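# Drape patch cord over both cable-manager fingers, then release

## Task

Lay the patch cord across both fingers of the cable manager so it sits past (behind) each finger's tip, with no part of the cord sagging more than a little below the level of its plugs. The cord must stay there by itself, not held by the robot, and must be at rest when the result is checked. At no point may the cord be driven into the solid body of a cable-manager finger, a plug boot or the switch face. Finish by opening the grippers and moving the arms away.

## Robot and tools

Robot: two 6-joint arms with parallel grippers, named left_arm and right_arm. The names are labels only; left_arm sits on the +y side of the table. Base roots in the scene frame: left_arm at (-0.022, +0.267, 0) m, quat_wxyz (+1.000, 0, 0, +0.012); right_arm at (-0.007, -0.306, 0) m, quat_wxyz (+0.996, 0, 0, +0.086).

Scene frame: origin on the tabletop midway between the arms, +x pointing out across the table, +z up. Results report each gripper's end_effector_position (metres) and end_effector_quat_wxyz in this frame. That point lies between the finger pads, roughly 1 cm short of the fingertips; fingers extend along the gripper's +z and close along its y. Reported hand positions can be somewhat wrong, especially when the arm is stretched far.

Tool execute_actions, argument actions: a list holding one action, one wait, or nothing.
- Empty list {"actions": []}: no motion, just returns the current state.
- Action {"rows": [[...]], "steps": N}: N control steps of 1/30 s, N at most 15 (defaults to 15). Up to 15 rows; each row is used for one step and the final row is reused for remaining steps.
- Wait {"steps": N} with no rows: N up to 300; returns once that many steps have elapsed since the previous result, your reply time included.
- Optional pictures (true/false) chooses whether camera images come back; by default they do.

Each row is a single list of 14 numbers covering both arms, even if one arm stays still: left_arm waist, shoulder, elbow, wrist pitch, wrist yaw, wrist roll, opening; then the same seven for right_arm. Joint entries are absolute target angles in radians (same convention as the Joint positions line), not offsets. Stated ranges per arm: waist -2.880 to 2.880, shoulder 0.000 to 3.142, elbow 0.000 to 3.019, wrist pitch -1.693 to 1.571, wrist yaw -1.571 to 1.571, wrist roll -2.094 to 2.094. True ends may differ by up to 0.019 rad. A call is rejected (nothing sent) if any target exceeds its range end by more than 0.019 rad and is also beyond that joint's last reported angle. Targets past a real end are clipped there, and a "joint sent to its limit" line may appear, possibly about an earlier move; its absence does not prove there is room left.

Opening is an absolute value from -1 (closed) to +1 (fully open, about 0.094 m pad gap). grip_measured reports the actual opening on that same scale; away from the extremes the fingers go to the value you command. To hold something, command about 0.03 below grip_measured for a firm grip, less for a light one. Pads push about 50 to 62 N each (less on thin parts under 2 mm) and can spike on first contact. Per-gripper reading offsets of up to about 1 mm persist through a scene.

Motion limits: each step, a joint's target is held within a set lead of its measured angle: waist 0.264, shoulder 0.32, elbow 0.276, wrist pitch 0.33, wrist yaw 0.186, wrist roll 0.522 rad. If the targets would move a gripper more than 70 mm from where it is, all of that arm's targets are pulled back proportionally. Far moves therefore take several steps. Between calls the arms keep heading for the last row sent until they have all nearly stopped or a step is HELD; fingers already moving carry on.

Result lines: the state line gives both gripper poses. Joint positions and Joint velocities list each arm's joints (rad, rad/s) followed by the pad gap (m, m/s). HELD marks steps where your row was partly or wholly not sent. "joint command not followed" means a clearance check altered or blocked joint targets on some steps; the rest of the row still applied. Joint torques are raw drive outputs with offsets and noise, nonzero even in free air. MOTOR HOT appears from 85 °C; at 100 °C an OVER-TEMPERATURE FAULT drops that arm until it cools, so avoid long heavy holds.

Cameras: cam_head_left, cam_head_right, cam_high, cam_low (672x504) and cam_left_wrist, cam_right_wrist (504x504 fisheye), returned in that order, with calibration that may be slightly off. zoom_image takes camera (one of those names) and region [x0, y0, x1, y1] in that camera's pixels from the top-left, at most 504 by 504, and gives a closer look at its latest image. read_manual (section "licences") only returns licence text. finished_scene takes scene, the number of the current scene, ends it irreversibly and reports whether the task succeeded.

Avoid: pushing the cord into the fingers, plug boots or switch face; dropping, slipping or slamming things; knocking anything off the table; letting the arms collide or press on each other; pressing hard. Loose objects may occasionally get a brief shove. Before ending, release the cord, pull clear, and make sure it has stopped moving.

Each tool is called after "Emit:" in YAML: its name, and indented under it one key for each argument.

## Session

Emit:
execute_actions:
  actions: []

Scene clock: 0.00 s of 5233.50 s.
left_arm: end_effector_position=(+0.3318, +0.4388, +0.3134) grip_measured=+1.000 end_effector_quat_wxyz=(+0.218, -0.442, +0.740, +0.457) | right_arm: end_effector_position=(+0.5013, -0.1497, +0.3134) grip_measured=+1.000 end_effector_quat_wxyz=(+0.210, -0.239, +0.887, +0.335)
Joint positions: left_arm=[ 0.037  1.319  1.205 -1.515 -1.062 -1.049  0.094] | right_arm=[-0.093  1.506  1.474 -1.169 -0.742 -0.301  0.094]
Joint velocities: left_arm=[-0.015 -0.024 -0.007  0.002 -0.022 -0.051  0.   ] | right_arm=[-0.005  0.005 -0.007  0.017 -0.022 -0.022  0.   ]
Joint torques (N m, as the arm reports them, + toward a larger angle): no reading
camera_calibration (this result's frames):
cam_left_wrist: T_world_to_cam=[[0.852758, -0.189586, -0.486683, -0.0469727], [-0.367526, -0.879882, -0.301217, 0.608995], [-0.371118, 0.435734, -0.820005, 0.312205], [0, 0, 0, 1]] pos_world=[0.379743, 0.3909, 0.416589]
cam_right_wrist: T_world_to_cam=[[0.572524, -0.663691, -0.481385, -0.236935], [-0.767332, -0.640574, -0.0294422, 0.303561], [-0.288822, 0.386238, -0.876015, 0.60063], [0, 0, 0, 1]] pos_world=[0.542058, -0.194785, 0.421042]

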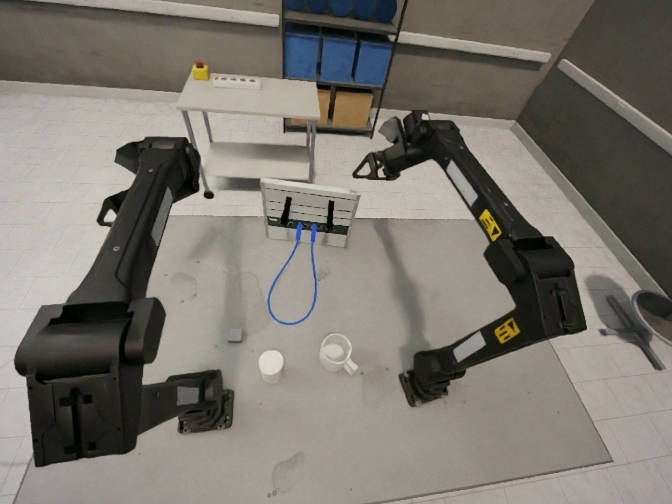

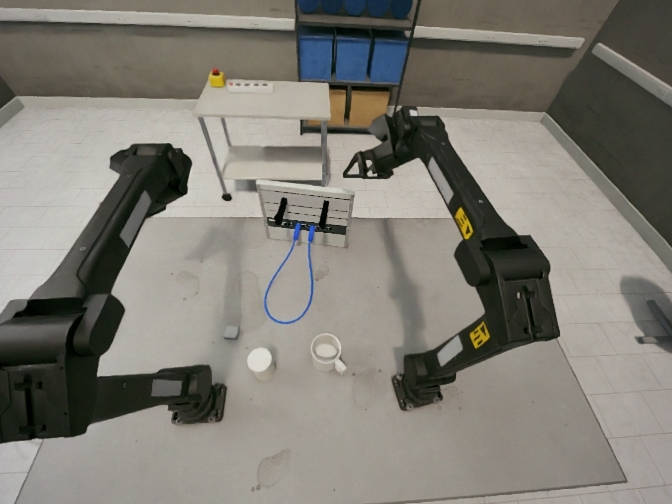

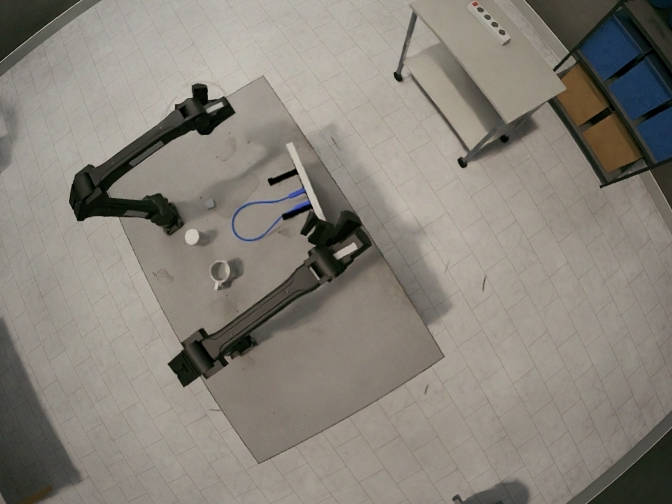

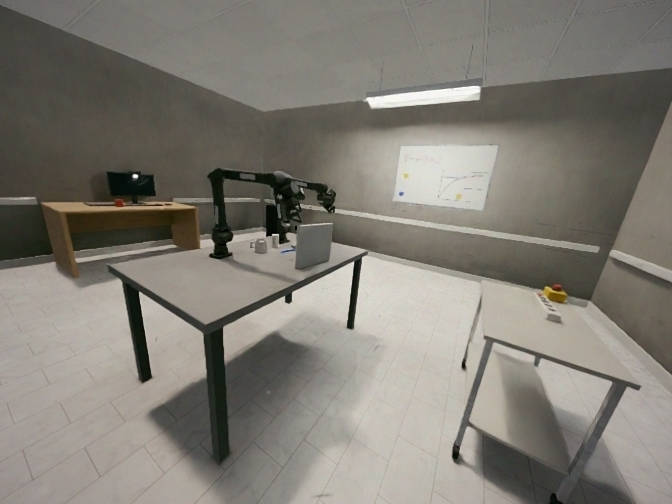

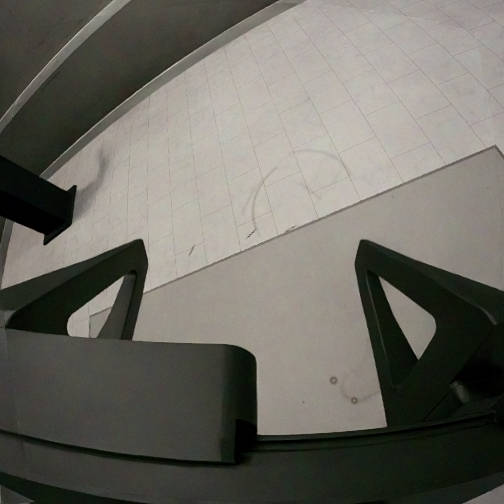

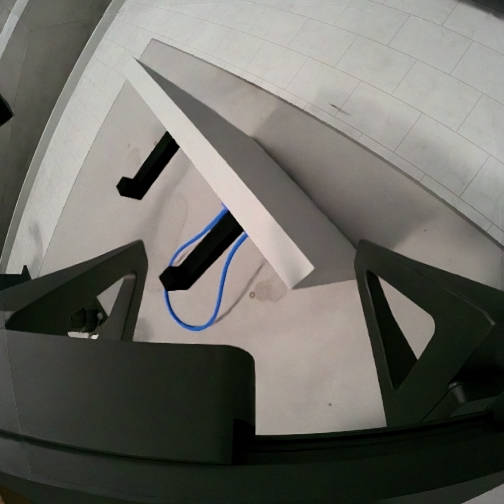

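Emit:
zoom_image:
  camera: "cam_head_left"
  region: [230, 170, 390, 340]

Region (230, 170, 390, 340) of cam_head_left's 672x504 image, scaled by 2.965, with more detail than that image has; it fills the left 474 columns of this view, and the rest is white.

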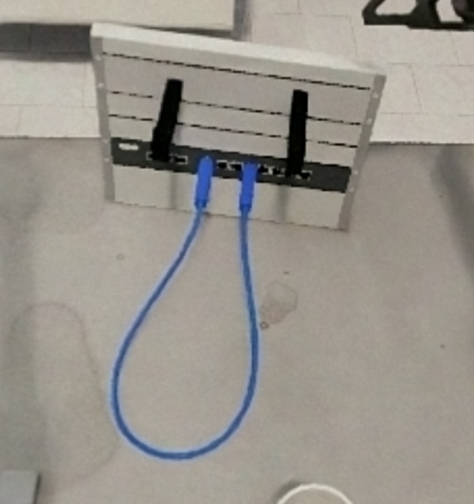

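Emit:
execute_actions:
  actions:
    - {"rows":[[0.037,1.319,1.205,-1.4,0,-1.05,0,-0.093,1.2,1.1,-1.17,0,0.5,0]],"steps":15}
  pictures: false

Emit:
execute_actions:
  actions:
    - {"rows":[[-0.2,1.2,0.9,-1.2,0,-1.05,0,0.688,1.25,0.95,-1.2,0,1.36,0]],"steps":15}
  pictures: false

Emit:
execute_actions:
  actions:
    - {"rows":[[-0.2,1.2,0.9,-1.2,0,-1.05,0,0.688,1.4,0.91,-1.05,0,1.36,0]],"steps":10}
  pictures: false

Emit:
execute_actions:
  actions:
    - {"rows":[[-0.2,1.2,0.9,-1.2,0,-1.05,0,0.688,1.53,0.877,-0.9,0,1.36,0]],"steps":15}

Scene clock: 21.70 s of 5233.50 s.
left_arm: end_effector_position=(+0.3599, +0.2910, +0.2265) grip_measured=+0.002 end_effector_quat_wxyz=(+0.021, -0.527, +0.850, -0.009) | right_arm: end_effector_position=(+0.3867, -0.2752, +0.2363) grip_measured=+0.002 end_effector_quat_wxyz=(+0.146, +0.179, +0.972, +0.040)
Joint positions: left_arm=[ 0.038  1.315  1.205 -1.416 -0.003 -1.049  0.047] | right_arm=[-0.094  1.182  1.088 -1.173 -0.002  0.444  0.047]
Joint velocities: left_arm=[-0.005  0.005 -0.007  0.002  0.081  0.051 -0.001] | right_arm=[-0.005  0.083  0.012 -0.002  0.022  0.344  0.   ]
Joint torques (N m, as the arm reports them, + toward a larger angle): left_arm=[ 0.05 -8.4   9.11  1.01  0.01  0.03] | right_arm=[ 0.69 -8.03 11.7   1.53  0.11  0.12]
Steps of this call (steps 1 to 90: nothing new was sent; then 18.20 s passed at rest; steps 91 to 105: all 15 steps of this action). Readings (joint positions):
91: left_arm=[0.037 1.317 1.205 -1.494 -0.968 -1.049] | right_arm=[-0.092 1.490 1.451 -1.161 -0.683 -0.248]
92: left_arm=[0.038 1.315 1.205 -1.464 -0.863 -1.049] | right_arm=[-0.091 1.456 1.399 -1.156 -0.615 -0.184]
94: left_arm=[0.038 1.315 1.205 -1.429 -0.655 -1.049] | right_arm=[-0.091 1.364 1.266 -1.156 -0.464 -0.041]
98: left_arm=[0.038 1.315 1.205 -1.416 -0.239 -1.049] | right_arm=[-0.091 1.203 1.091 -1.172 -0.064 0.269]
105: the state above

Scene clock: 22.20 s of 5233.50 s.
left_arm: end_effector_position=(+0.2937, +0.2059, +0.1426) grip_measured=+0.002 end_effector_quat_wxyz=(+0.014, -0.416, +0.909, -0.011) | right_arm: end_effector_position=(+0.2182, -0.0259, +0.1562) grip_measured=+0.002 end_effector_quat_wxyz=(+0.021, +0.171, +0.984, +0.044)
Joint positions: left_arm=[-0.214  1.206  0.886 -1.215  0.002 -1.049  0.047] | right_arm=[ 0.72   1.259  0.964 -1.179 -0.006  1.236  0.047]
Joint velocities: left_arm=[ 0.015  0.015  0.012  0.002  0.051 -0.037 -0.   ] | right_arm=[ 0.767 -0.015  0.002 -0.081  0.007  0.755 -0.001]
Joint torques (N m, as the arm reports them, + toward a larger angle): left_arm=[ 0.97 -6.94  9.93  0.86 -0.21  0.02] | right_arm=[-6.66 -9.02  8.66  0.19  0.28  0.18]
Steps of this call (steps 1 to 15: all 15 steps of this action). Readings (joint positions):
1: left_arm=[0.028 1.306 1.182 -1.384 -0.007 -1.049] | right_arm=[-0.081 1.185 1.082 -1.173 0.003 0.492]
2: left_arm=[0.007 1.285 1.136 -1.337 -0.008 -1.049] | right_arm=[-0.054 1.185 1.070 -1.173 0.005 0.546]
4: left_arm=[-0.066 1.243 1.029 -1.279 -0.007 -1.049] | right_arm=[0.034 1.192 1.034 -1.173 0.005 0.661]
8: left_arm=[-0.212 1.208 0.893 -1.235 0.002 -1.049] | right_arm=[0.277 1.227 0.983 -1.173 0.004 0.923]
15: the state above

Scene clock: 22.53 s of 5233.50 s.
left_arm: end_effector_position=(+0.2937, +0.2060, +0.1426) grip_measured=+0.002 end_effector_quat_wxyz=(+0.014, -0.416, +0.909, -0.011) | right_arm: end_effector_position=(+0.2303, -0.0320, +0.0804) grip_measured=+0.002 end_effector_quat_wxyz=(-0.004, +0.237, +0.971, -0.006)
Joint positions: left_arm=[-0.213  1.206  0.886 -1.215  0.002 -1.049  0.047] | right_arm=[ 0.686  1.425  0.908 -1.067 -0.001  1.337  0.047]
Joint velocities: left_arm=[-0.015 -0.015 -0.012  0.002 -0.037 -0.007  0.001] | right_arm=[-0.015 -0.005 -0.051 -0.002 -0.081  0.051 -0.001]
Joint torques (N m, as the arm reports them, + toward a larger angle): left_arm=[ 0.79 -7.85 10.02  0.96 -0.21  0.01] | right_arm=[  1.3  -12.1    9.16   1.43   0.13   0.17]
Steps of this call (steps 1 to 10: all 10 steps of this action). Readings (joint positions):
1: left_arm=[-0.213 1.206 0.886 -1.215 0.002 -1.049] | right_arm=[0.736 1.266 0.959 -1.159 -0.006 1.259]
2: left_arm=[-0.213 1.206 0.886 -1.215 0.002 -1.049] | right_arm=[0.738 1.281 0.953 -1.125 -0.006 1.277]
4: left_arm=[-0.213 1.206 0.886 -1.215 0.002 -1.049] | right_arm=[0.720 1.334 0.943 -1.083 -0.004 1.302]
8: left_arm=[-0.213 1.206 0.886 -1.215 0.002 -1.049] | right_arm=[0.688 1.418 0.916 -1.067 -0.001 1.330]
10: the state above

Scene clock: 23.03 s of 5233.50 s.
left_arm: end_effector_position=(+0.2937, +0.2060, +0.1426) grip_measured=+0.002 end_effector_quat_wxyz=(+0.014, -0.416, +0.909, -0.011) | right_arm: end_effector_position=(+0.2407, -0.0200, +0.0312) grip_measured=+0.002 end_effector_quat_wxyz=(-0.002, +0.243, +0.970, -0.002)
Joint positions: left_arm=[-0.213  1.206  0.886 -1.215  0.002 -1.049  0.047] | right_arm=[ 0.686  1.54   0.88  -0.917 -0.001  1.348  0.047]
Joint velocities: left_arm=[ 0.015 -0.005 -0.007  0.002  0.037 -0.007  0.001] | right_arm=[-0.015 -0.015 -0.012 -0.022  0.007 -0.022 -0.   ]
Joint torques (N m, as the arm reports them, + toward a larger angle): left_arm=[ 0.82 -7.38  9.73  0.88 -0.21  0.02] | right_arm=[  0.91 -12.01   7.39   1.31   0.13   0.13]
Steps of this call (steps 1 to 15: all 15 steps of this action). Readings (joint positions):
1: left_arm=[-0.213 1.206 0.886 -1.215 0.002 -1.049] | right_arm=[0.686 1.430 0.902 -1.039 -0.001 1.340]
2: left_arm=[-0.213 1.206 0.886 -1.215 0.002 -1.049] | right_arm=[0.686 1.440 0.899 -0.994 -0.001 1.342]
4: left_arm=[-0.213 1.206 0.886 -1.215 0.002 -1.049] | right_arm=[0.686 1.479 0.899 -0.939 -0.001 1.344]
8: left_arm=[-0.213 1.206 0.886 -1.215 0.002 -1.049] | right_arm=[0.686 1.536 0.888 -0.917 -0.001 1.347]
15: the state above
camera_calibration (this result's frames):
cam_left_wrist: T_world_to_cam=[[0.756342, -0.653537, 0.0289171, -0.0913921], [-0.546951, -0.607503, 0.576007, 0.210192], [-0.358875, -0.451475, -0.816933, 0.438124], [0, 0, 0, 1]] pos_world=[0.34132, 0.265766, 0.239489]
cam_right_wrist: T_world_to_cam=[[-0.459866, -0.887889, 0.0133125, 0.0911389], [-0.713539, 0.378405, 0.589637, 0.16641], [-0.528569, 0.261655, -0.807559, 0.281059], [0, 0, 0, 1]] pos_world=[0.309211, -0.0555897, 0.127637]

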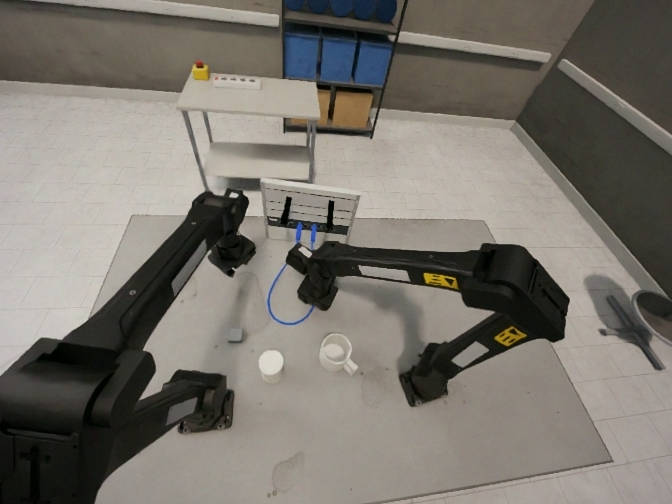

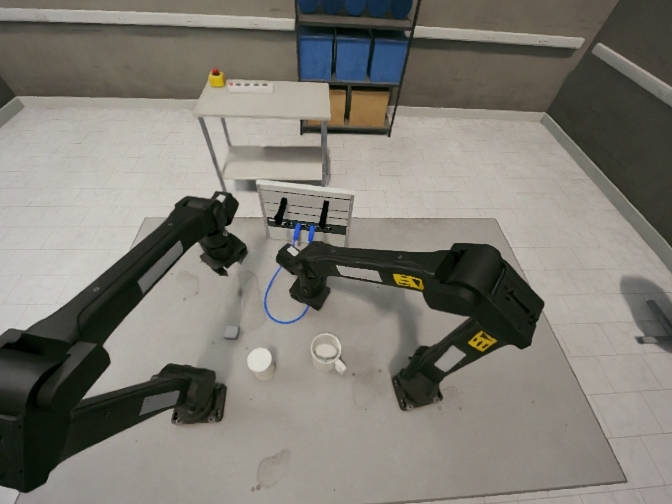

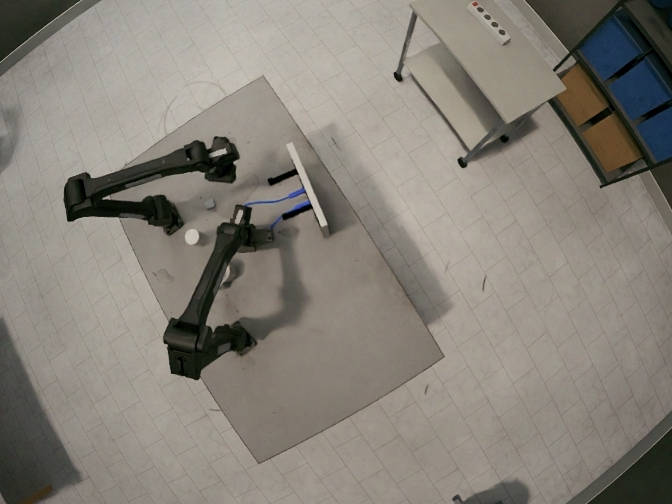

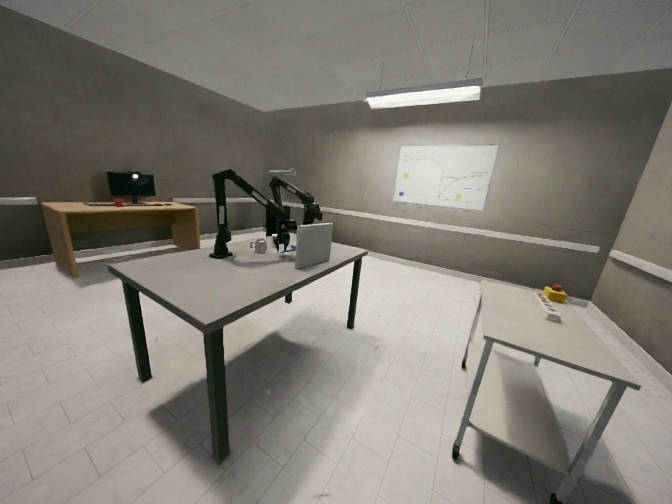

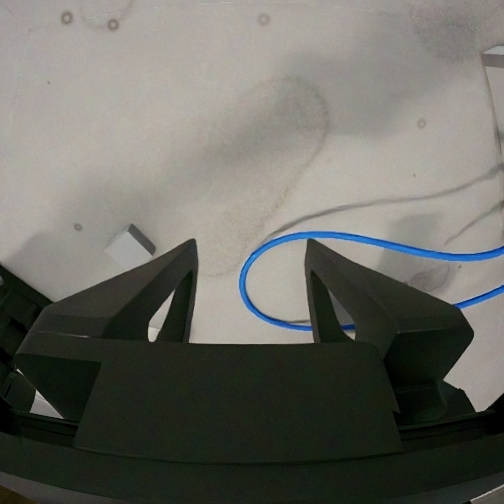

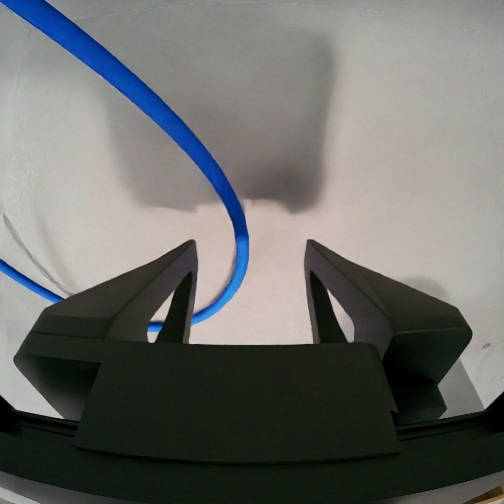

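Emit:
execute_actions:
  actions:
    - {"rows":[[-0.2,1.2,0.9,-1.2,0,-1.05,0,0.686,1.585,0.856,-0.846,0,1.36,0]],"steps":15}
  pictures: false

Emit:
execute_actions:
  actions:
    - {"rows":[[-0.2,1.2,0.9,-1.2,0,-1.05,0,0.686,1.585,0.856,-0.846,0,1.36,-0.94]],"steps":15}
  pictures: false

Emit:
execute_actions:
  actions:
    - {"rows":[[-0.2,1.2,0.9,-1.2,0,-1.05,0,0.63,1.575,0.862,-0.865,0,1.6,-0.94]],"steps":10}
  pictures: false

Emit:
execute_actions:
  actions:
    - {"rows":[[-0.2,1.2,0.9,-1.2,0,-1.05,0,0.57,1.575,0.862,-0.885,0,1.87,-0.94]],"steps":15}

Scene clock: 40.37 s of 5233.50 s.
left_arm: end_effector_position=(+0.2937, +0.2060, +0.1426) grip_measured=+0.002 end_effector_quat_wxyz=(+0.014, -0.416, +0.909, -0.011) | right_arm: end_effector_position=(+0.2414, -0.0190, +0.0132) grip_measured=+0.002 end_effector_quat_wxyz=(-0.002, +0.243, +0.970, -0.002)
Joint positions: left_arm=[-0.213  1.206  0.886 -1.215  0.002 -1.049  0.047] | right_arm=[ 0.686  1.577  0.864 -0.864 -0.001  1.349  0.047]
Joint velocities: left_arm=[-0.015 -0.015 -0.002  0.002 -0.022 -0.051  0.   ] | right_arm=[-0.015 -0.005 -0.002  0.012  0.037 -0.037 -0.002]
Joint torques (N m, as the arm reports them, + toward a larger angle): left_arm=[ 0.84 -7.55  9.78  0.98 -0.21  0.01] | right_arm=[  1.28 -11.71   6.66   1.4    0.09   0.13]
Steps of this call (steps 1 to 15: the robot went on to your last target; steps 16 to 90: nothing new was sent; then 13.83 s passed at rest; steps 91 to 105: all 15 steps of this action). Readings (joint positions):
91: left_arm=[-0.213 1.206 0.886 -1.215 0.002 -1.049] | right_arm=[0.686 1.541 0.878 -0.906 -0.001 1.349]
92: left_arm=[-0.213 1.206 0.886 -1.215 0.002 -1.049] | right_arm=[0.686 1.545 0.875 -0.889 -0.001 1.349]
94: left_arm=[-0.213 1.206 0.886 -1.215 0.002 -1.049] | right_arm=[0.686 1.557 0.873 -0.871 -0.001 1.349]
98: left_arm=[-0.213 1.206 0.886 -1.215 0.002 -1.049] | right_arm=[0.686 1.576 0.867 -0.864 -0.001 1.349]
105: the state above

Scene clock: 40.87 s of 5233.50 s.
left_arm: end_effector_position=(+0.2937, +0.2060, +0.1426) grip_measured=+0.002 end_effector_quat_wxyz=(+0.014, -0.416, +0.909, -0.011) | right_arm: end_effector_position=(+0.2416, -0.0188, +0.0132) grip_measured=-0.915 end_effector_quat_wxyz=(-0.002, +0.243, +0.970, -0.002)
Joint positions: left_arm=[-0.213  1.206  0.886 -1.215  0.002 -1.049  0.047] | right_arm=[ 0.686  1.577  0.864 -0.862 -0.001  1.349  0.004]
Joint velocities: left_arm=[-0.005  0.005 -0.002 -0.017  0.037  0.037  0.   ] | right_arm=[-0.024  0.005 -0.017 -0.007 -0.095 -0.007  0.001]
Joint torques (N m, as the arm reports them, + toward a larger angle): left_arm=[ 0.79 -7.63  9.73  1.01 -0.22  0.02] | right_arm=[  0.79 -11.1    6.85   1.42   0.15   0.17]
Steps of this call (steps 1 to 15: all 15 steps of this action). Readings (joint positions):
1: left_arm=[-0.213 1.206 0.886 -1.215 0.002 -1.049] | right_arm=[0.686 1.577 0.864 -0.864 -0.001 1.349]
2: left_arm=[-0.213 1.206 0.886 -1.215 0.002 -1.049] | right_arm=[0.686 1.577 0.864 -0.864 -0.001 1.349]
4: left_arm=[-0.213 1.206 0.886 -1.215 0.002 -1.049] | right_arm=[0.686 1.577 0.864 -0.864 -0.001 1.349]
8: left_arm=[-0.213 1.206 0.886 -1.215 0.002 -1.049] | right_arm=[0.686 1.577 0.864 -0.863 -0.001 1.349]
15: the state above

Scene clock: 41.20 s of 5233.50 s.
left_arm: end_effector_position=(+0.2937, +0.2060, +0.1426) grip_measured=+0.002 end_effector_quat_wxyz=(+0.014, -0.416, +0.909, -0.011) | right_arm: end_effector_position=(+0.2581, -0.0340, +0.0132) grip_measured=-0.915 end_effector_quat_wxyz=(-0.002, +0.373, +0.928, -0.002)
Joint positions: left_arm=[-0.213  1.206  0.886 -1.215  0.002 -1.049  0.047] | right_arm=[ 0.627  1.577  0.864 -0.862 -0.002  1.562  0.004]
Joint velocities: left_arm=[-0.015 -0.015  0.022 -0.002  0.022  0.037  0.   ] | right_arm=[-0.015  0.005  0.012 -0.017 -0.037  0.168 -0.   ]
Joint torques (N m, as the arm reports them, + toward a larger angle): left_arm=[ 0.84 -7.53  9.8   0.94 -0.21  0.02] | right_arm=[  1.49 -11.59   7.26   0.57   0.09   0.15]
Steps of this call (steps 1 to 10: all 10 steps of this action). Readings (joint positions):
1: left_arm=[-0.213 1.206 0.886 -1.215 0.002 -1.049] | right_arm=[0.682 1.577 0.864 -0.862 -0.002 1.389]
2: left_arm=[-0.213 1.206 0.886 -1.215 0.002 -1.049] | right_arm=[0.674 1.577 0.864 -0.862 -0.002 1.429]
4: left_arm=[-0.213 1.206 0.886 -1.215 0.002 -1.049] | right_arm=[0.651 1.577 0.864 -0.862 -0.002 1.487]
8: left_arm=[-0.213 1.206 0.886 -1.215 0.002 -1.049] | right_arm=[0.627 1.577 0.864 -0.862 -0.002 1.547]
10: the state above

Scene clock: 41.70 s of 5233.50 s.
left_arm: end_effector_position=(+0.2937, +0.2060, +0.1426) grip_measured=+0.002 end_effector_quat_wxyz=(+0.014, -0.416, +0.909, -0.011) | right_arm: end_effector_position=(+0.2726, -0.0515, +0.0132) grip_measured=-0.915 end_effector_quat_wxyz=(-0.002, +0.526, +0.850, -0.005)
Joint positions: left_arm=[-0.213  1.206  0.886 -1.215  0.002 -1.049  0.047] | right_arm=[ 0.567  1.577  0.864 -0.87  -0.002  1.847  0.004]
Joint velocities: left_arm=[-0.015  0.005 -0.002 -0.007 -0.051 -0.051 -0.001] | right_arm=[-0.005 -0.015  0.007  0.002  0.051  0.051 -0.   ]
Joint torques (N m, as the arm reports them, + toward a larger angle): left_arm=[ 0.75 -7.52  9.74  0.99 -0.21  0.  ] | right_arm=[  0.53 -12.45   7.3    0.11   0.11   0.13]
Steps of this call (steps 1 to 15: all 15 steps of this action). Readings (joint positions):
1: left_arm=[-0.213 1.206 0.886 -1.215 0.002 -1.049] | right_arm=[0.623 1.577 0.864 -0.864 -0.002 1.612]
2: left_arm=[-0.213 1.206 0.886 -1.215 0.002 -1.049] | right_arm=[0.615 1.577 0.864 -0.866 -0.002 1.662]
4: left_arm=[-0.213 1.206 0.886 -1.215 0.002 -1.049] | right_arm=[0.591 1.577 0.864 -0.869 -0.002 1.733]
8: left_arm=[-0.213 1.206 0.886 -1.215 0.002 -1.049] | right_arm=[0.566 1.577 0.864 -0.870 -0.002 1.807]
15: the state above
camera_calibration (this result's frames):
cam_left_wrist: T_world_to_cam=[[0.756342, -0.653537, 0.0289171, -0.0913921], [-0.546951, -0.607503, 0.576007, 0.210192], [-0.358875, -0.451475, -0.816933, 0.438124], [0, 0, 0, 1]] pos_world=[0.34132, 0.265766, 0.239489]
cam_right_wrist: T_world_to_cam=[[-0.889179, -0.457126, 0.0198995, 0.217184], [-0.359921, 0.725629, 0.586447, 0.133322], [-0.28252, 0.514294, -0.809743, 0.237661], [0, 0, 0, 1]] pos_world=[0.308245, -0.11969, 0.109936]

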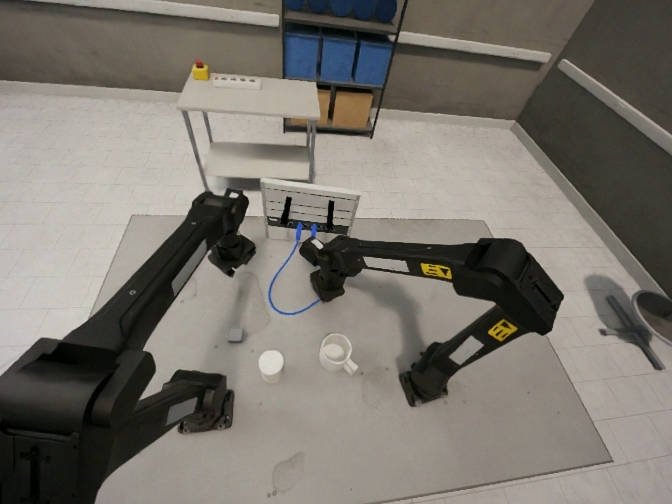

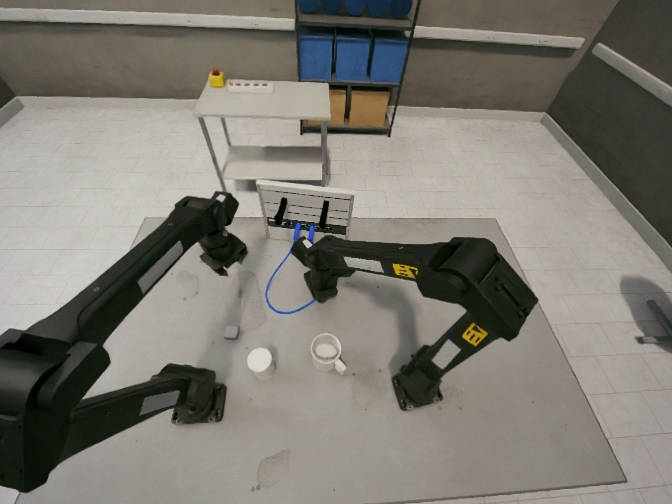

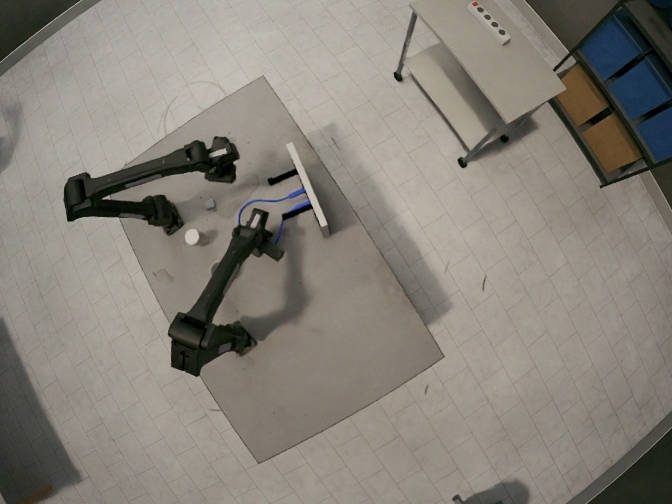

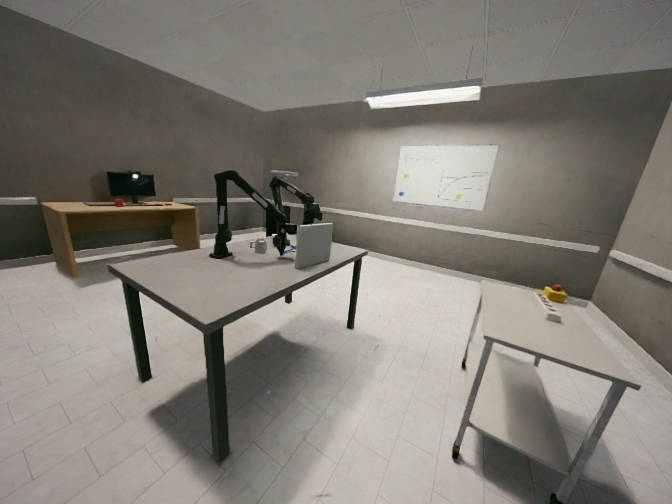

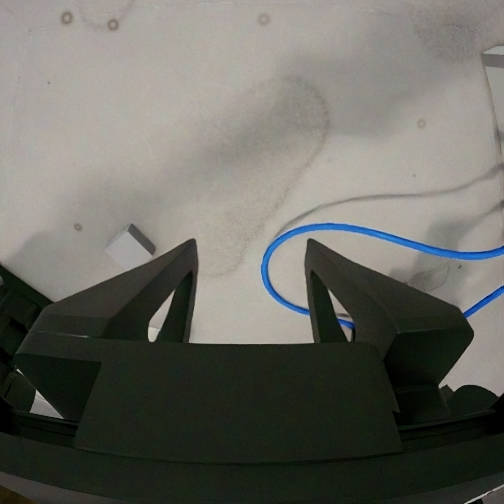

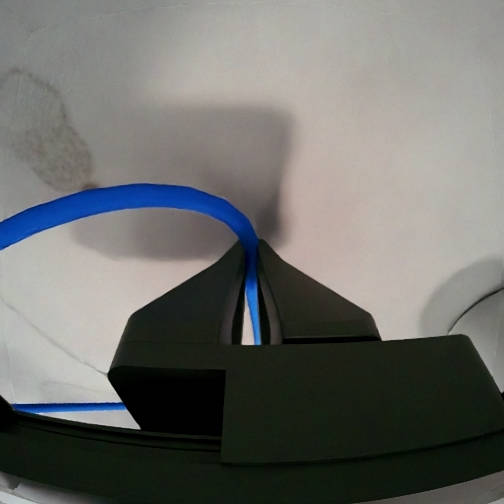

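Emit:
execute_actions:
  actions: []

Scene clock: 75.67 s of 5233.50 s.
left_arm: end_effector_position=(+0.2937, +0.2060, +0.1426) grip_measured=+0.002 end_effector_quat_wxyz=(+0.014, -0.416, +0.909, -0.011) | right_arm: end_effector_position=(+0.2726, -0.0515, +0.0132) grip_measured=-0.915 end_effector_quat_wxyz=(-0.002, +0.531, +0.847, -0.005)
Joint positions: left_arm=[-0.213  1.206  0.886 -1.215  0.002 -1.049  0.047] | right_arm=[ 0.567  1.577  0.864 -0.87  -0.002  1.858  0.004]
Joint velocities: left_arm=[ 0.005  0.015  0.002  0.002 -0.037 -0.037  0.   ] | right_arm=[-0.005 -0.005  0.002 -0.017  0.007 -0.066 -0.   ]
Joint torques (N m, as the arm reports them, + toward a larger angle): left_arm=[ 0.81 -7.46  9.83  0.98 -0.2   0.  ] | right_arm=[  1.64 -12.2    7.3    0.02   0.07   0.16]
Steps of this call (steps 1 to 15: the robot went on to your last target; steps 16 to 90: nothing new was sent; then 30.97 s passed at rest). Readings (joint positions):
1: left_arm=[-0.213 1.206 0.886 -1.215 0.002 -1.049] | right_arm=[0.567 1.577 0.864 -0.870 -0.002 1.849]
2: left_arm=[-0.213 1.206 0.886 -1.215 0.002 -1.049] | right_arm=[0.567 1.577 0.864 -0.870 -0.002 1.851]
4: left_arm=[-0.213 1.206 0.886 -1.215 0.002 -1.049] | right_arm=[0.567 1.577 0.864 -0.870 -0.002 1.854]
8: left_arm=[-0.213 1.206 0.886 -1.215 0.002 -1.049] | right_arm=[0.567 1.577 0.864 -0.870 -0.002 1.856]
90: the state above
All arms were judged still, so your last target was given up. Only a new action makes them travel on or press farther. Fingers that are still opening or closing keep moving.
camera_calibration (this result's frames):
cam_left_wrist: T_world_to_cam=[[0.756342, -0.653537, 0.0289171, -0.0913921], [-0.546951, -0.607503, 0.576007, 0.210192], [-0.358875, -0.451475, -0.816933, 0.438124], [0, 0, 0, 1]] pos_world=[0.34132, 0.265766, 0.239489]
cam_right_wrist: T_world_to_cam=[[-0.893841, -0.447943, 0.0198847, 0.218929], [-0.352467, 0.729355, 0.586352, 0.131484], [-0.277155, 0.517096, -0.809813, 0.236344], [0, 0, 0, 1]] pos_world=[0.307535, -0.120043, 0.109945]

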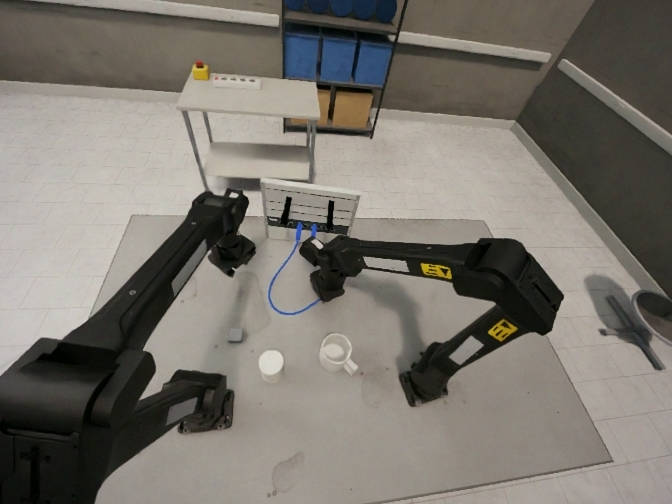

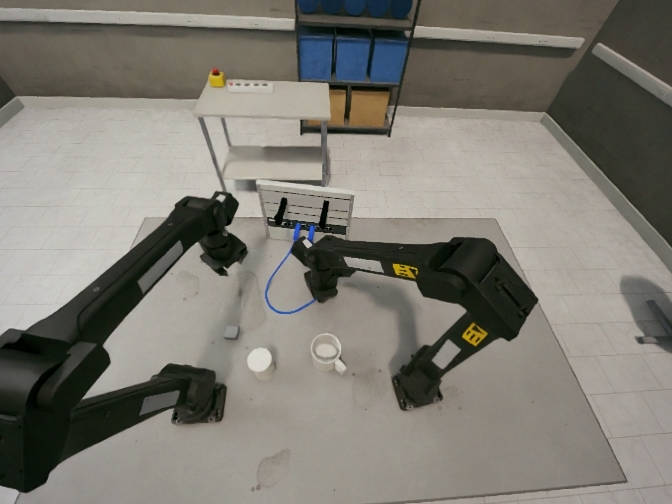

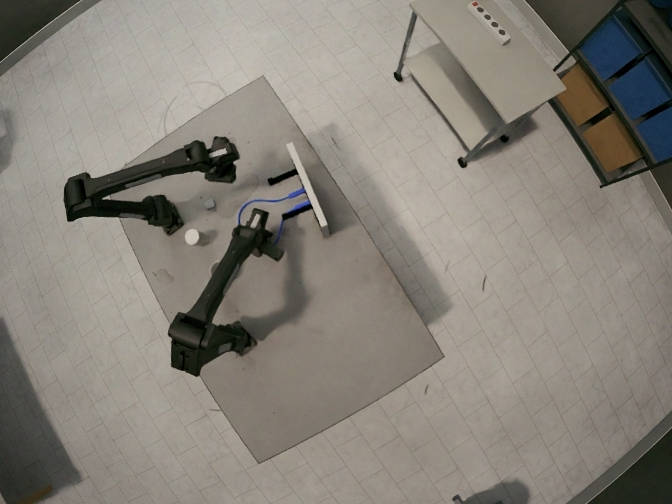

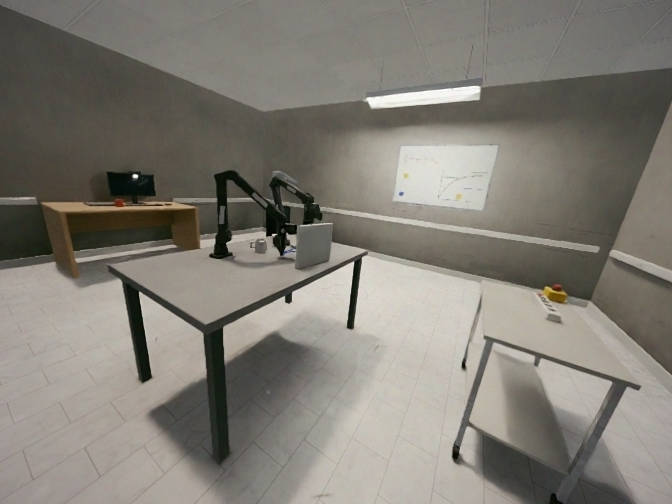

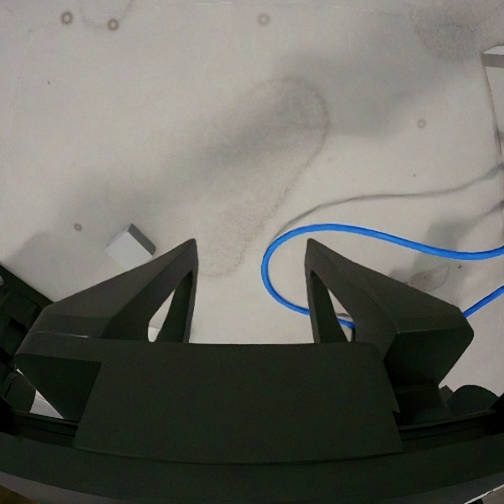

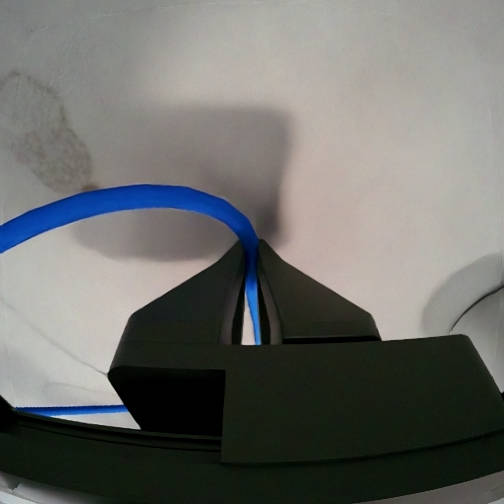

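Emit:
execute_actions:
  actions:
    - {"rows":[[-0.495,1.40,0.735,-0.885,0,-0.61,0,0.567,1.577,0.864,-0.87,0,1.847,-0.94]],"steps":15}
  pictures: false

Emit:
execute_actions:
  actions:
    - {"steps":20}

Scene clock: 93.77 s of 5233.50 s.
left_arm: end_effector_position=(+0.2604, +0.1175, +0.0258) grip_measured=+0.002 end_effector_quat_wxyz=(-0.010, -0.081, +0.997, +0.005) | right_arm: end_effector_position=(+0.2726, -0.0515, +0.0132) grip_measured=-0.915 end_effector_quat_wxyz=(-0.002, +0.530, +0.848, -0.005)
Joint positions: left_arm=[-0.509  1.416  0.725 -0.901  0.002 -0.647  0.047] | right_arm=[ 0.567  1.577  0.864 -0.87  -0.002  1.857  0.004]
Joint velocities: left_arm=[ 0.015 -0.151  0.007  0.002 -0.007  0.139  0.   ] | right_arm=[-0.015 -0.005 -0.007 -0.007 -0.007 -0.037 -0.   ]
Joint torques (N m, as the arm reports them, + toward a larger angle): left_arm=[ 1.57 -8.61  7.97  1.05 -0.17  0.12] | right_arm=[  1.07 -11.69   7.52   0.56   0.1    0.01]
Steps of this call (steps 1 to 90: nothing new was sent; then 14.60 s passed at rest; steps 91 to 105: all 15 steps of this action). Readings (joint positions):
91: left_arm=[-0.223 1.211 0.876 -1.185 -0.002 -1.016] | right_arm=[0.567 1.577 0.864 -0.870 -0.002 1.857]
92: left_arm=[-0.246 1.220 0.860 -1.133 -0.003 -0.978] | right_arm=[0.567 1.577 0.864 -0.870 -0.002 1.857]
94: left_arm=[-0.317 1.264 0.826 -1.046 -0.003 -0.905] | right_arm=[0.567 1.577 0.864 -0.870 -0.002 1.857]
98: left_arm=[-0.477 1.388 0.755 -0.919 0.000 -0.748] | right_arm=[0.567 1.577 0.864 -0.870 -0.002 1.857]
105: the state above

Scene clock: 94.43 s of 5233.50 s.
left_arm: end_effector_position=(+0.2618, +0.1170, +0.0291) grip_measured=+0.002 end_effector_quat_wxyz=(-0.004, -0.069, +0.998, +0.001) | right_arm: end_effector_position=(+0.2726, -0.0515, +0.0132) grip_measured=-0.915 end_effector_quat_wxyz=(-0.002, +0.530, +0.848, -0.005)
Joint positions: left_arm=[-0.509  1.405  0.725 -0.9    0.002 -0.622  0.047] | right_arm=[ 0.567  1.577  0.864 -0.87  -0.002  1.857  0.004]
Joint velocities: left_arm=[-0.005 -0.005 -0.007 -0.002  0.007  0.022  0.001] | right_arm=[-0.005 -0.005  0.017  0.012 -0.022 -0.066  0.001]
Joint torques (N m, as the arm reports them, + toward a larger angle): left_arm=[ 0.95 -8.96  8.09  0.86 -0.18  0.11] | right_arm=[  1.34 -11.75   7.56   0.54   0.15  -0.08]
Steps of this call (steps 1 to 20: the robot went on to your last target). Readings (joint positions):
1: left_arm=[-0.509 1.412 0.725 -0.901 0.002 -0.642] | right_arm=[0.567 1.577 0.864 -0.870 -0.002 1.857]
2: left_arm=[-0.509 1.409 0.725 -0.900 0.002 -0.638] | right_arm=[0.567 1.577 0.864 -0.870 -0.002 1.857]
4: left_arm=[-0.509 1.405 0.725 -0.900 0.002 -0.632] | right_arm=[0.567 1.577 0.864 -0.870 -0.002 1.857]
8: left_arm=[-0.509 1.405 0.725 -0.900 0.002 -0.626] | right_arm=[0.567 1.577 0.864 -0.870 -0.002 1.857]
20: the state above
camera_calibration (this result's frames):
cam_left_wrist: T_world_to_cam=[[0.136225, -0.990659, -0.00610286, 0.0807113], [-0.795015, -0.112993, 0.595973, 0.210579], [-0.591095, -0.0763342, -0.802982, 0.310275], [0, 0, 0, 1]] pos_world=[0.339821, 0.127436, 0.124139]
cam_right_wrist: T_world_to_cam=[[-0.893499, -0.448624, 0.0198859, 0.2188], [-0.353021, 0.729082, 0.586359, 0.13162], [-0.277553, 0.516891, -0.809807, 0.236442], [0, 0, 0, 1]] pos_world=[0.307588, -0.120017, 0.109944]

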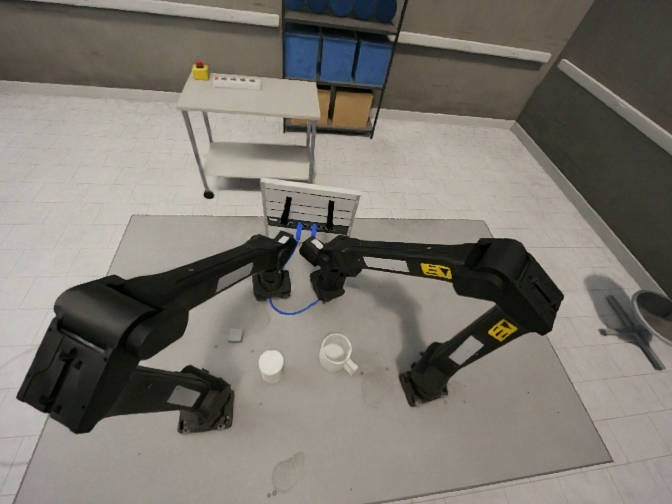

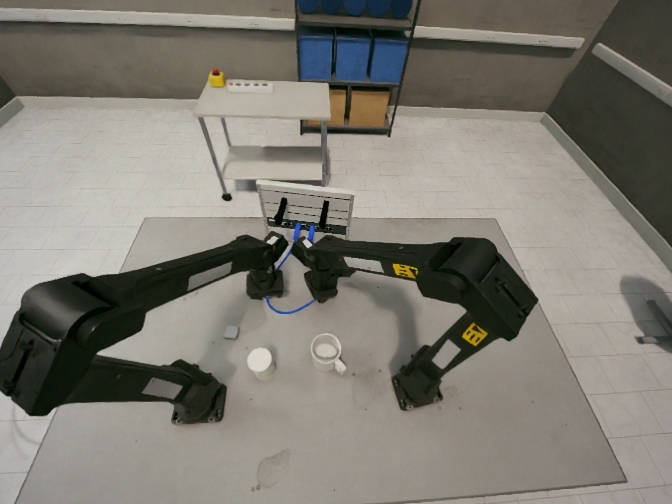

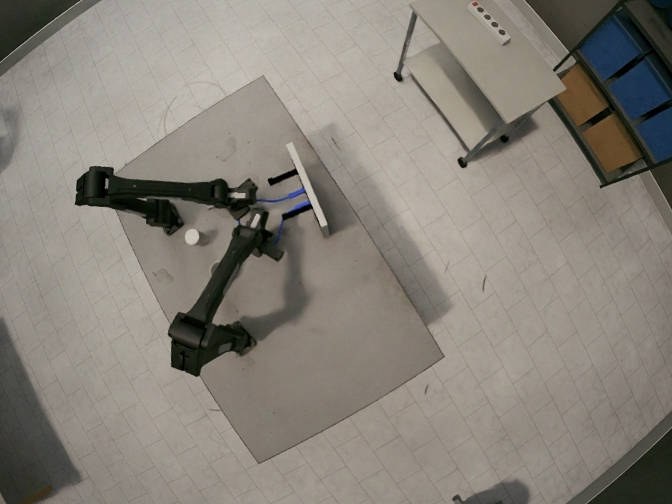

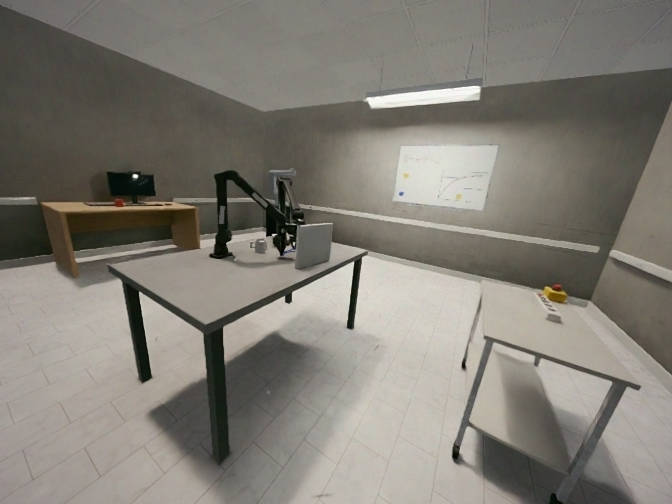

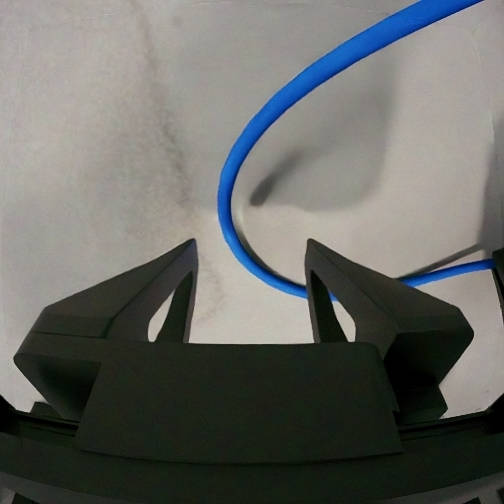

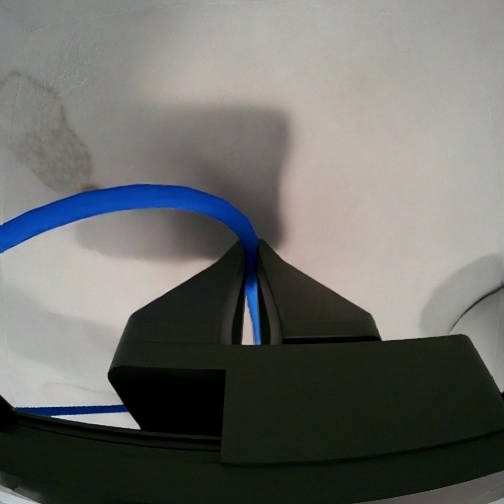

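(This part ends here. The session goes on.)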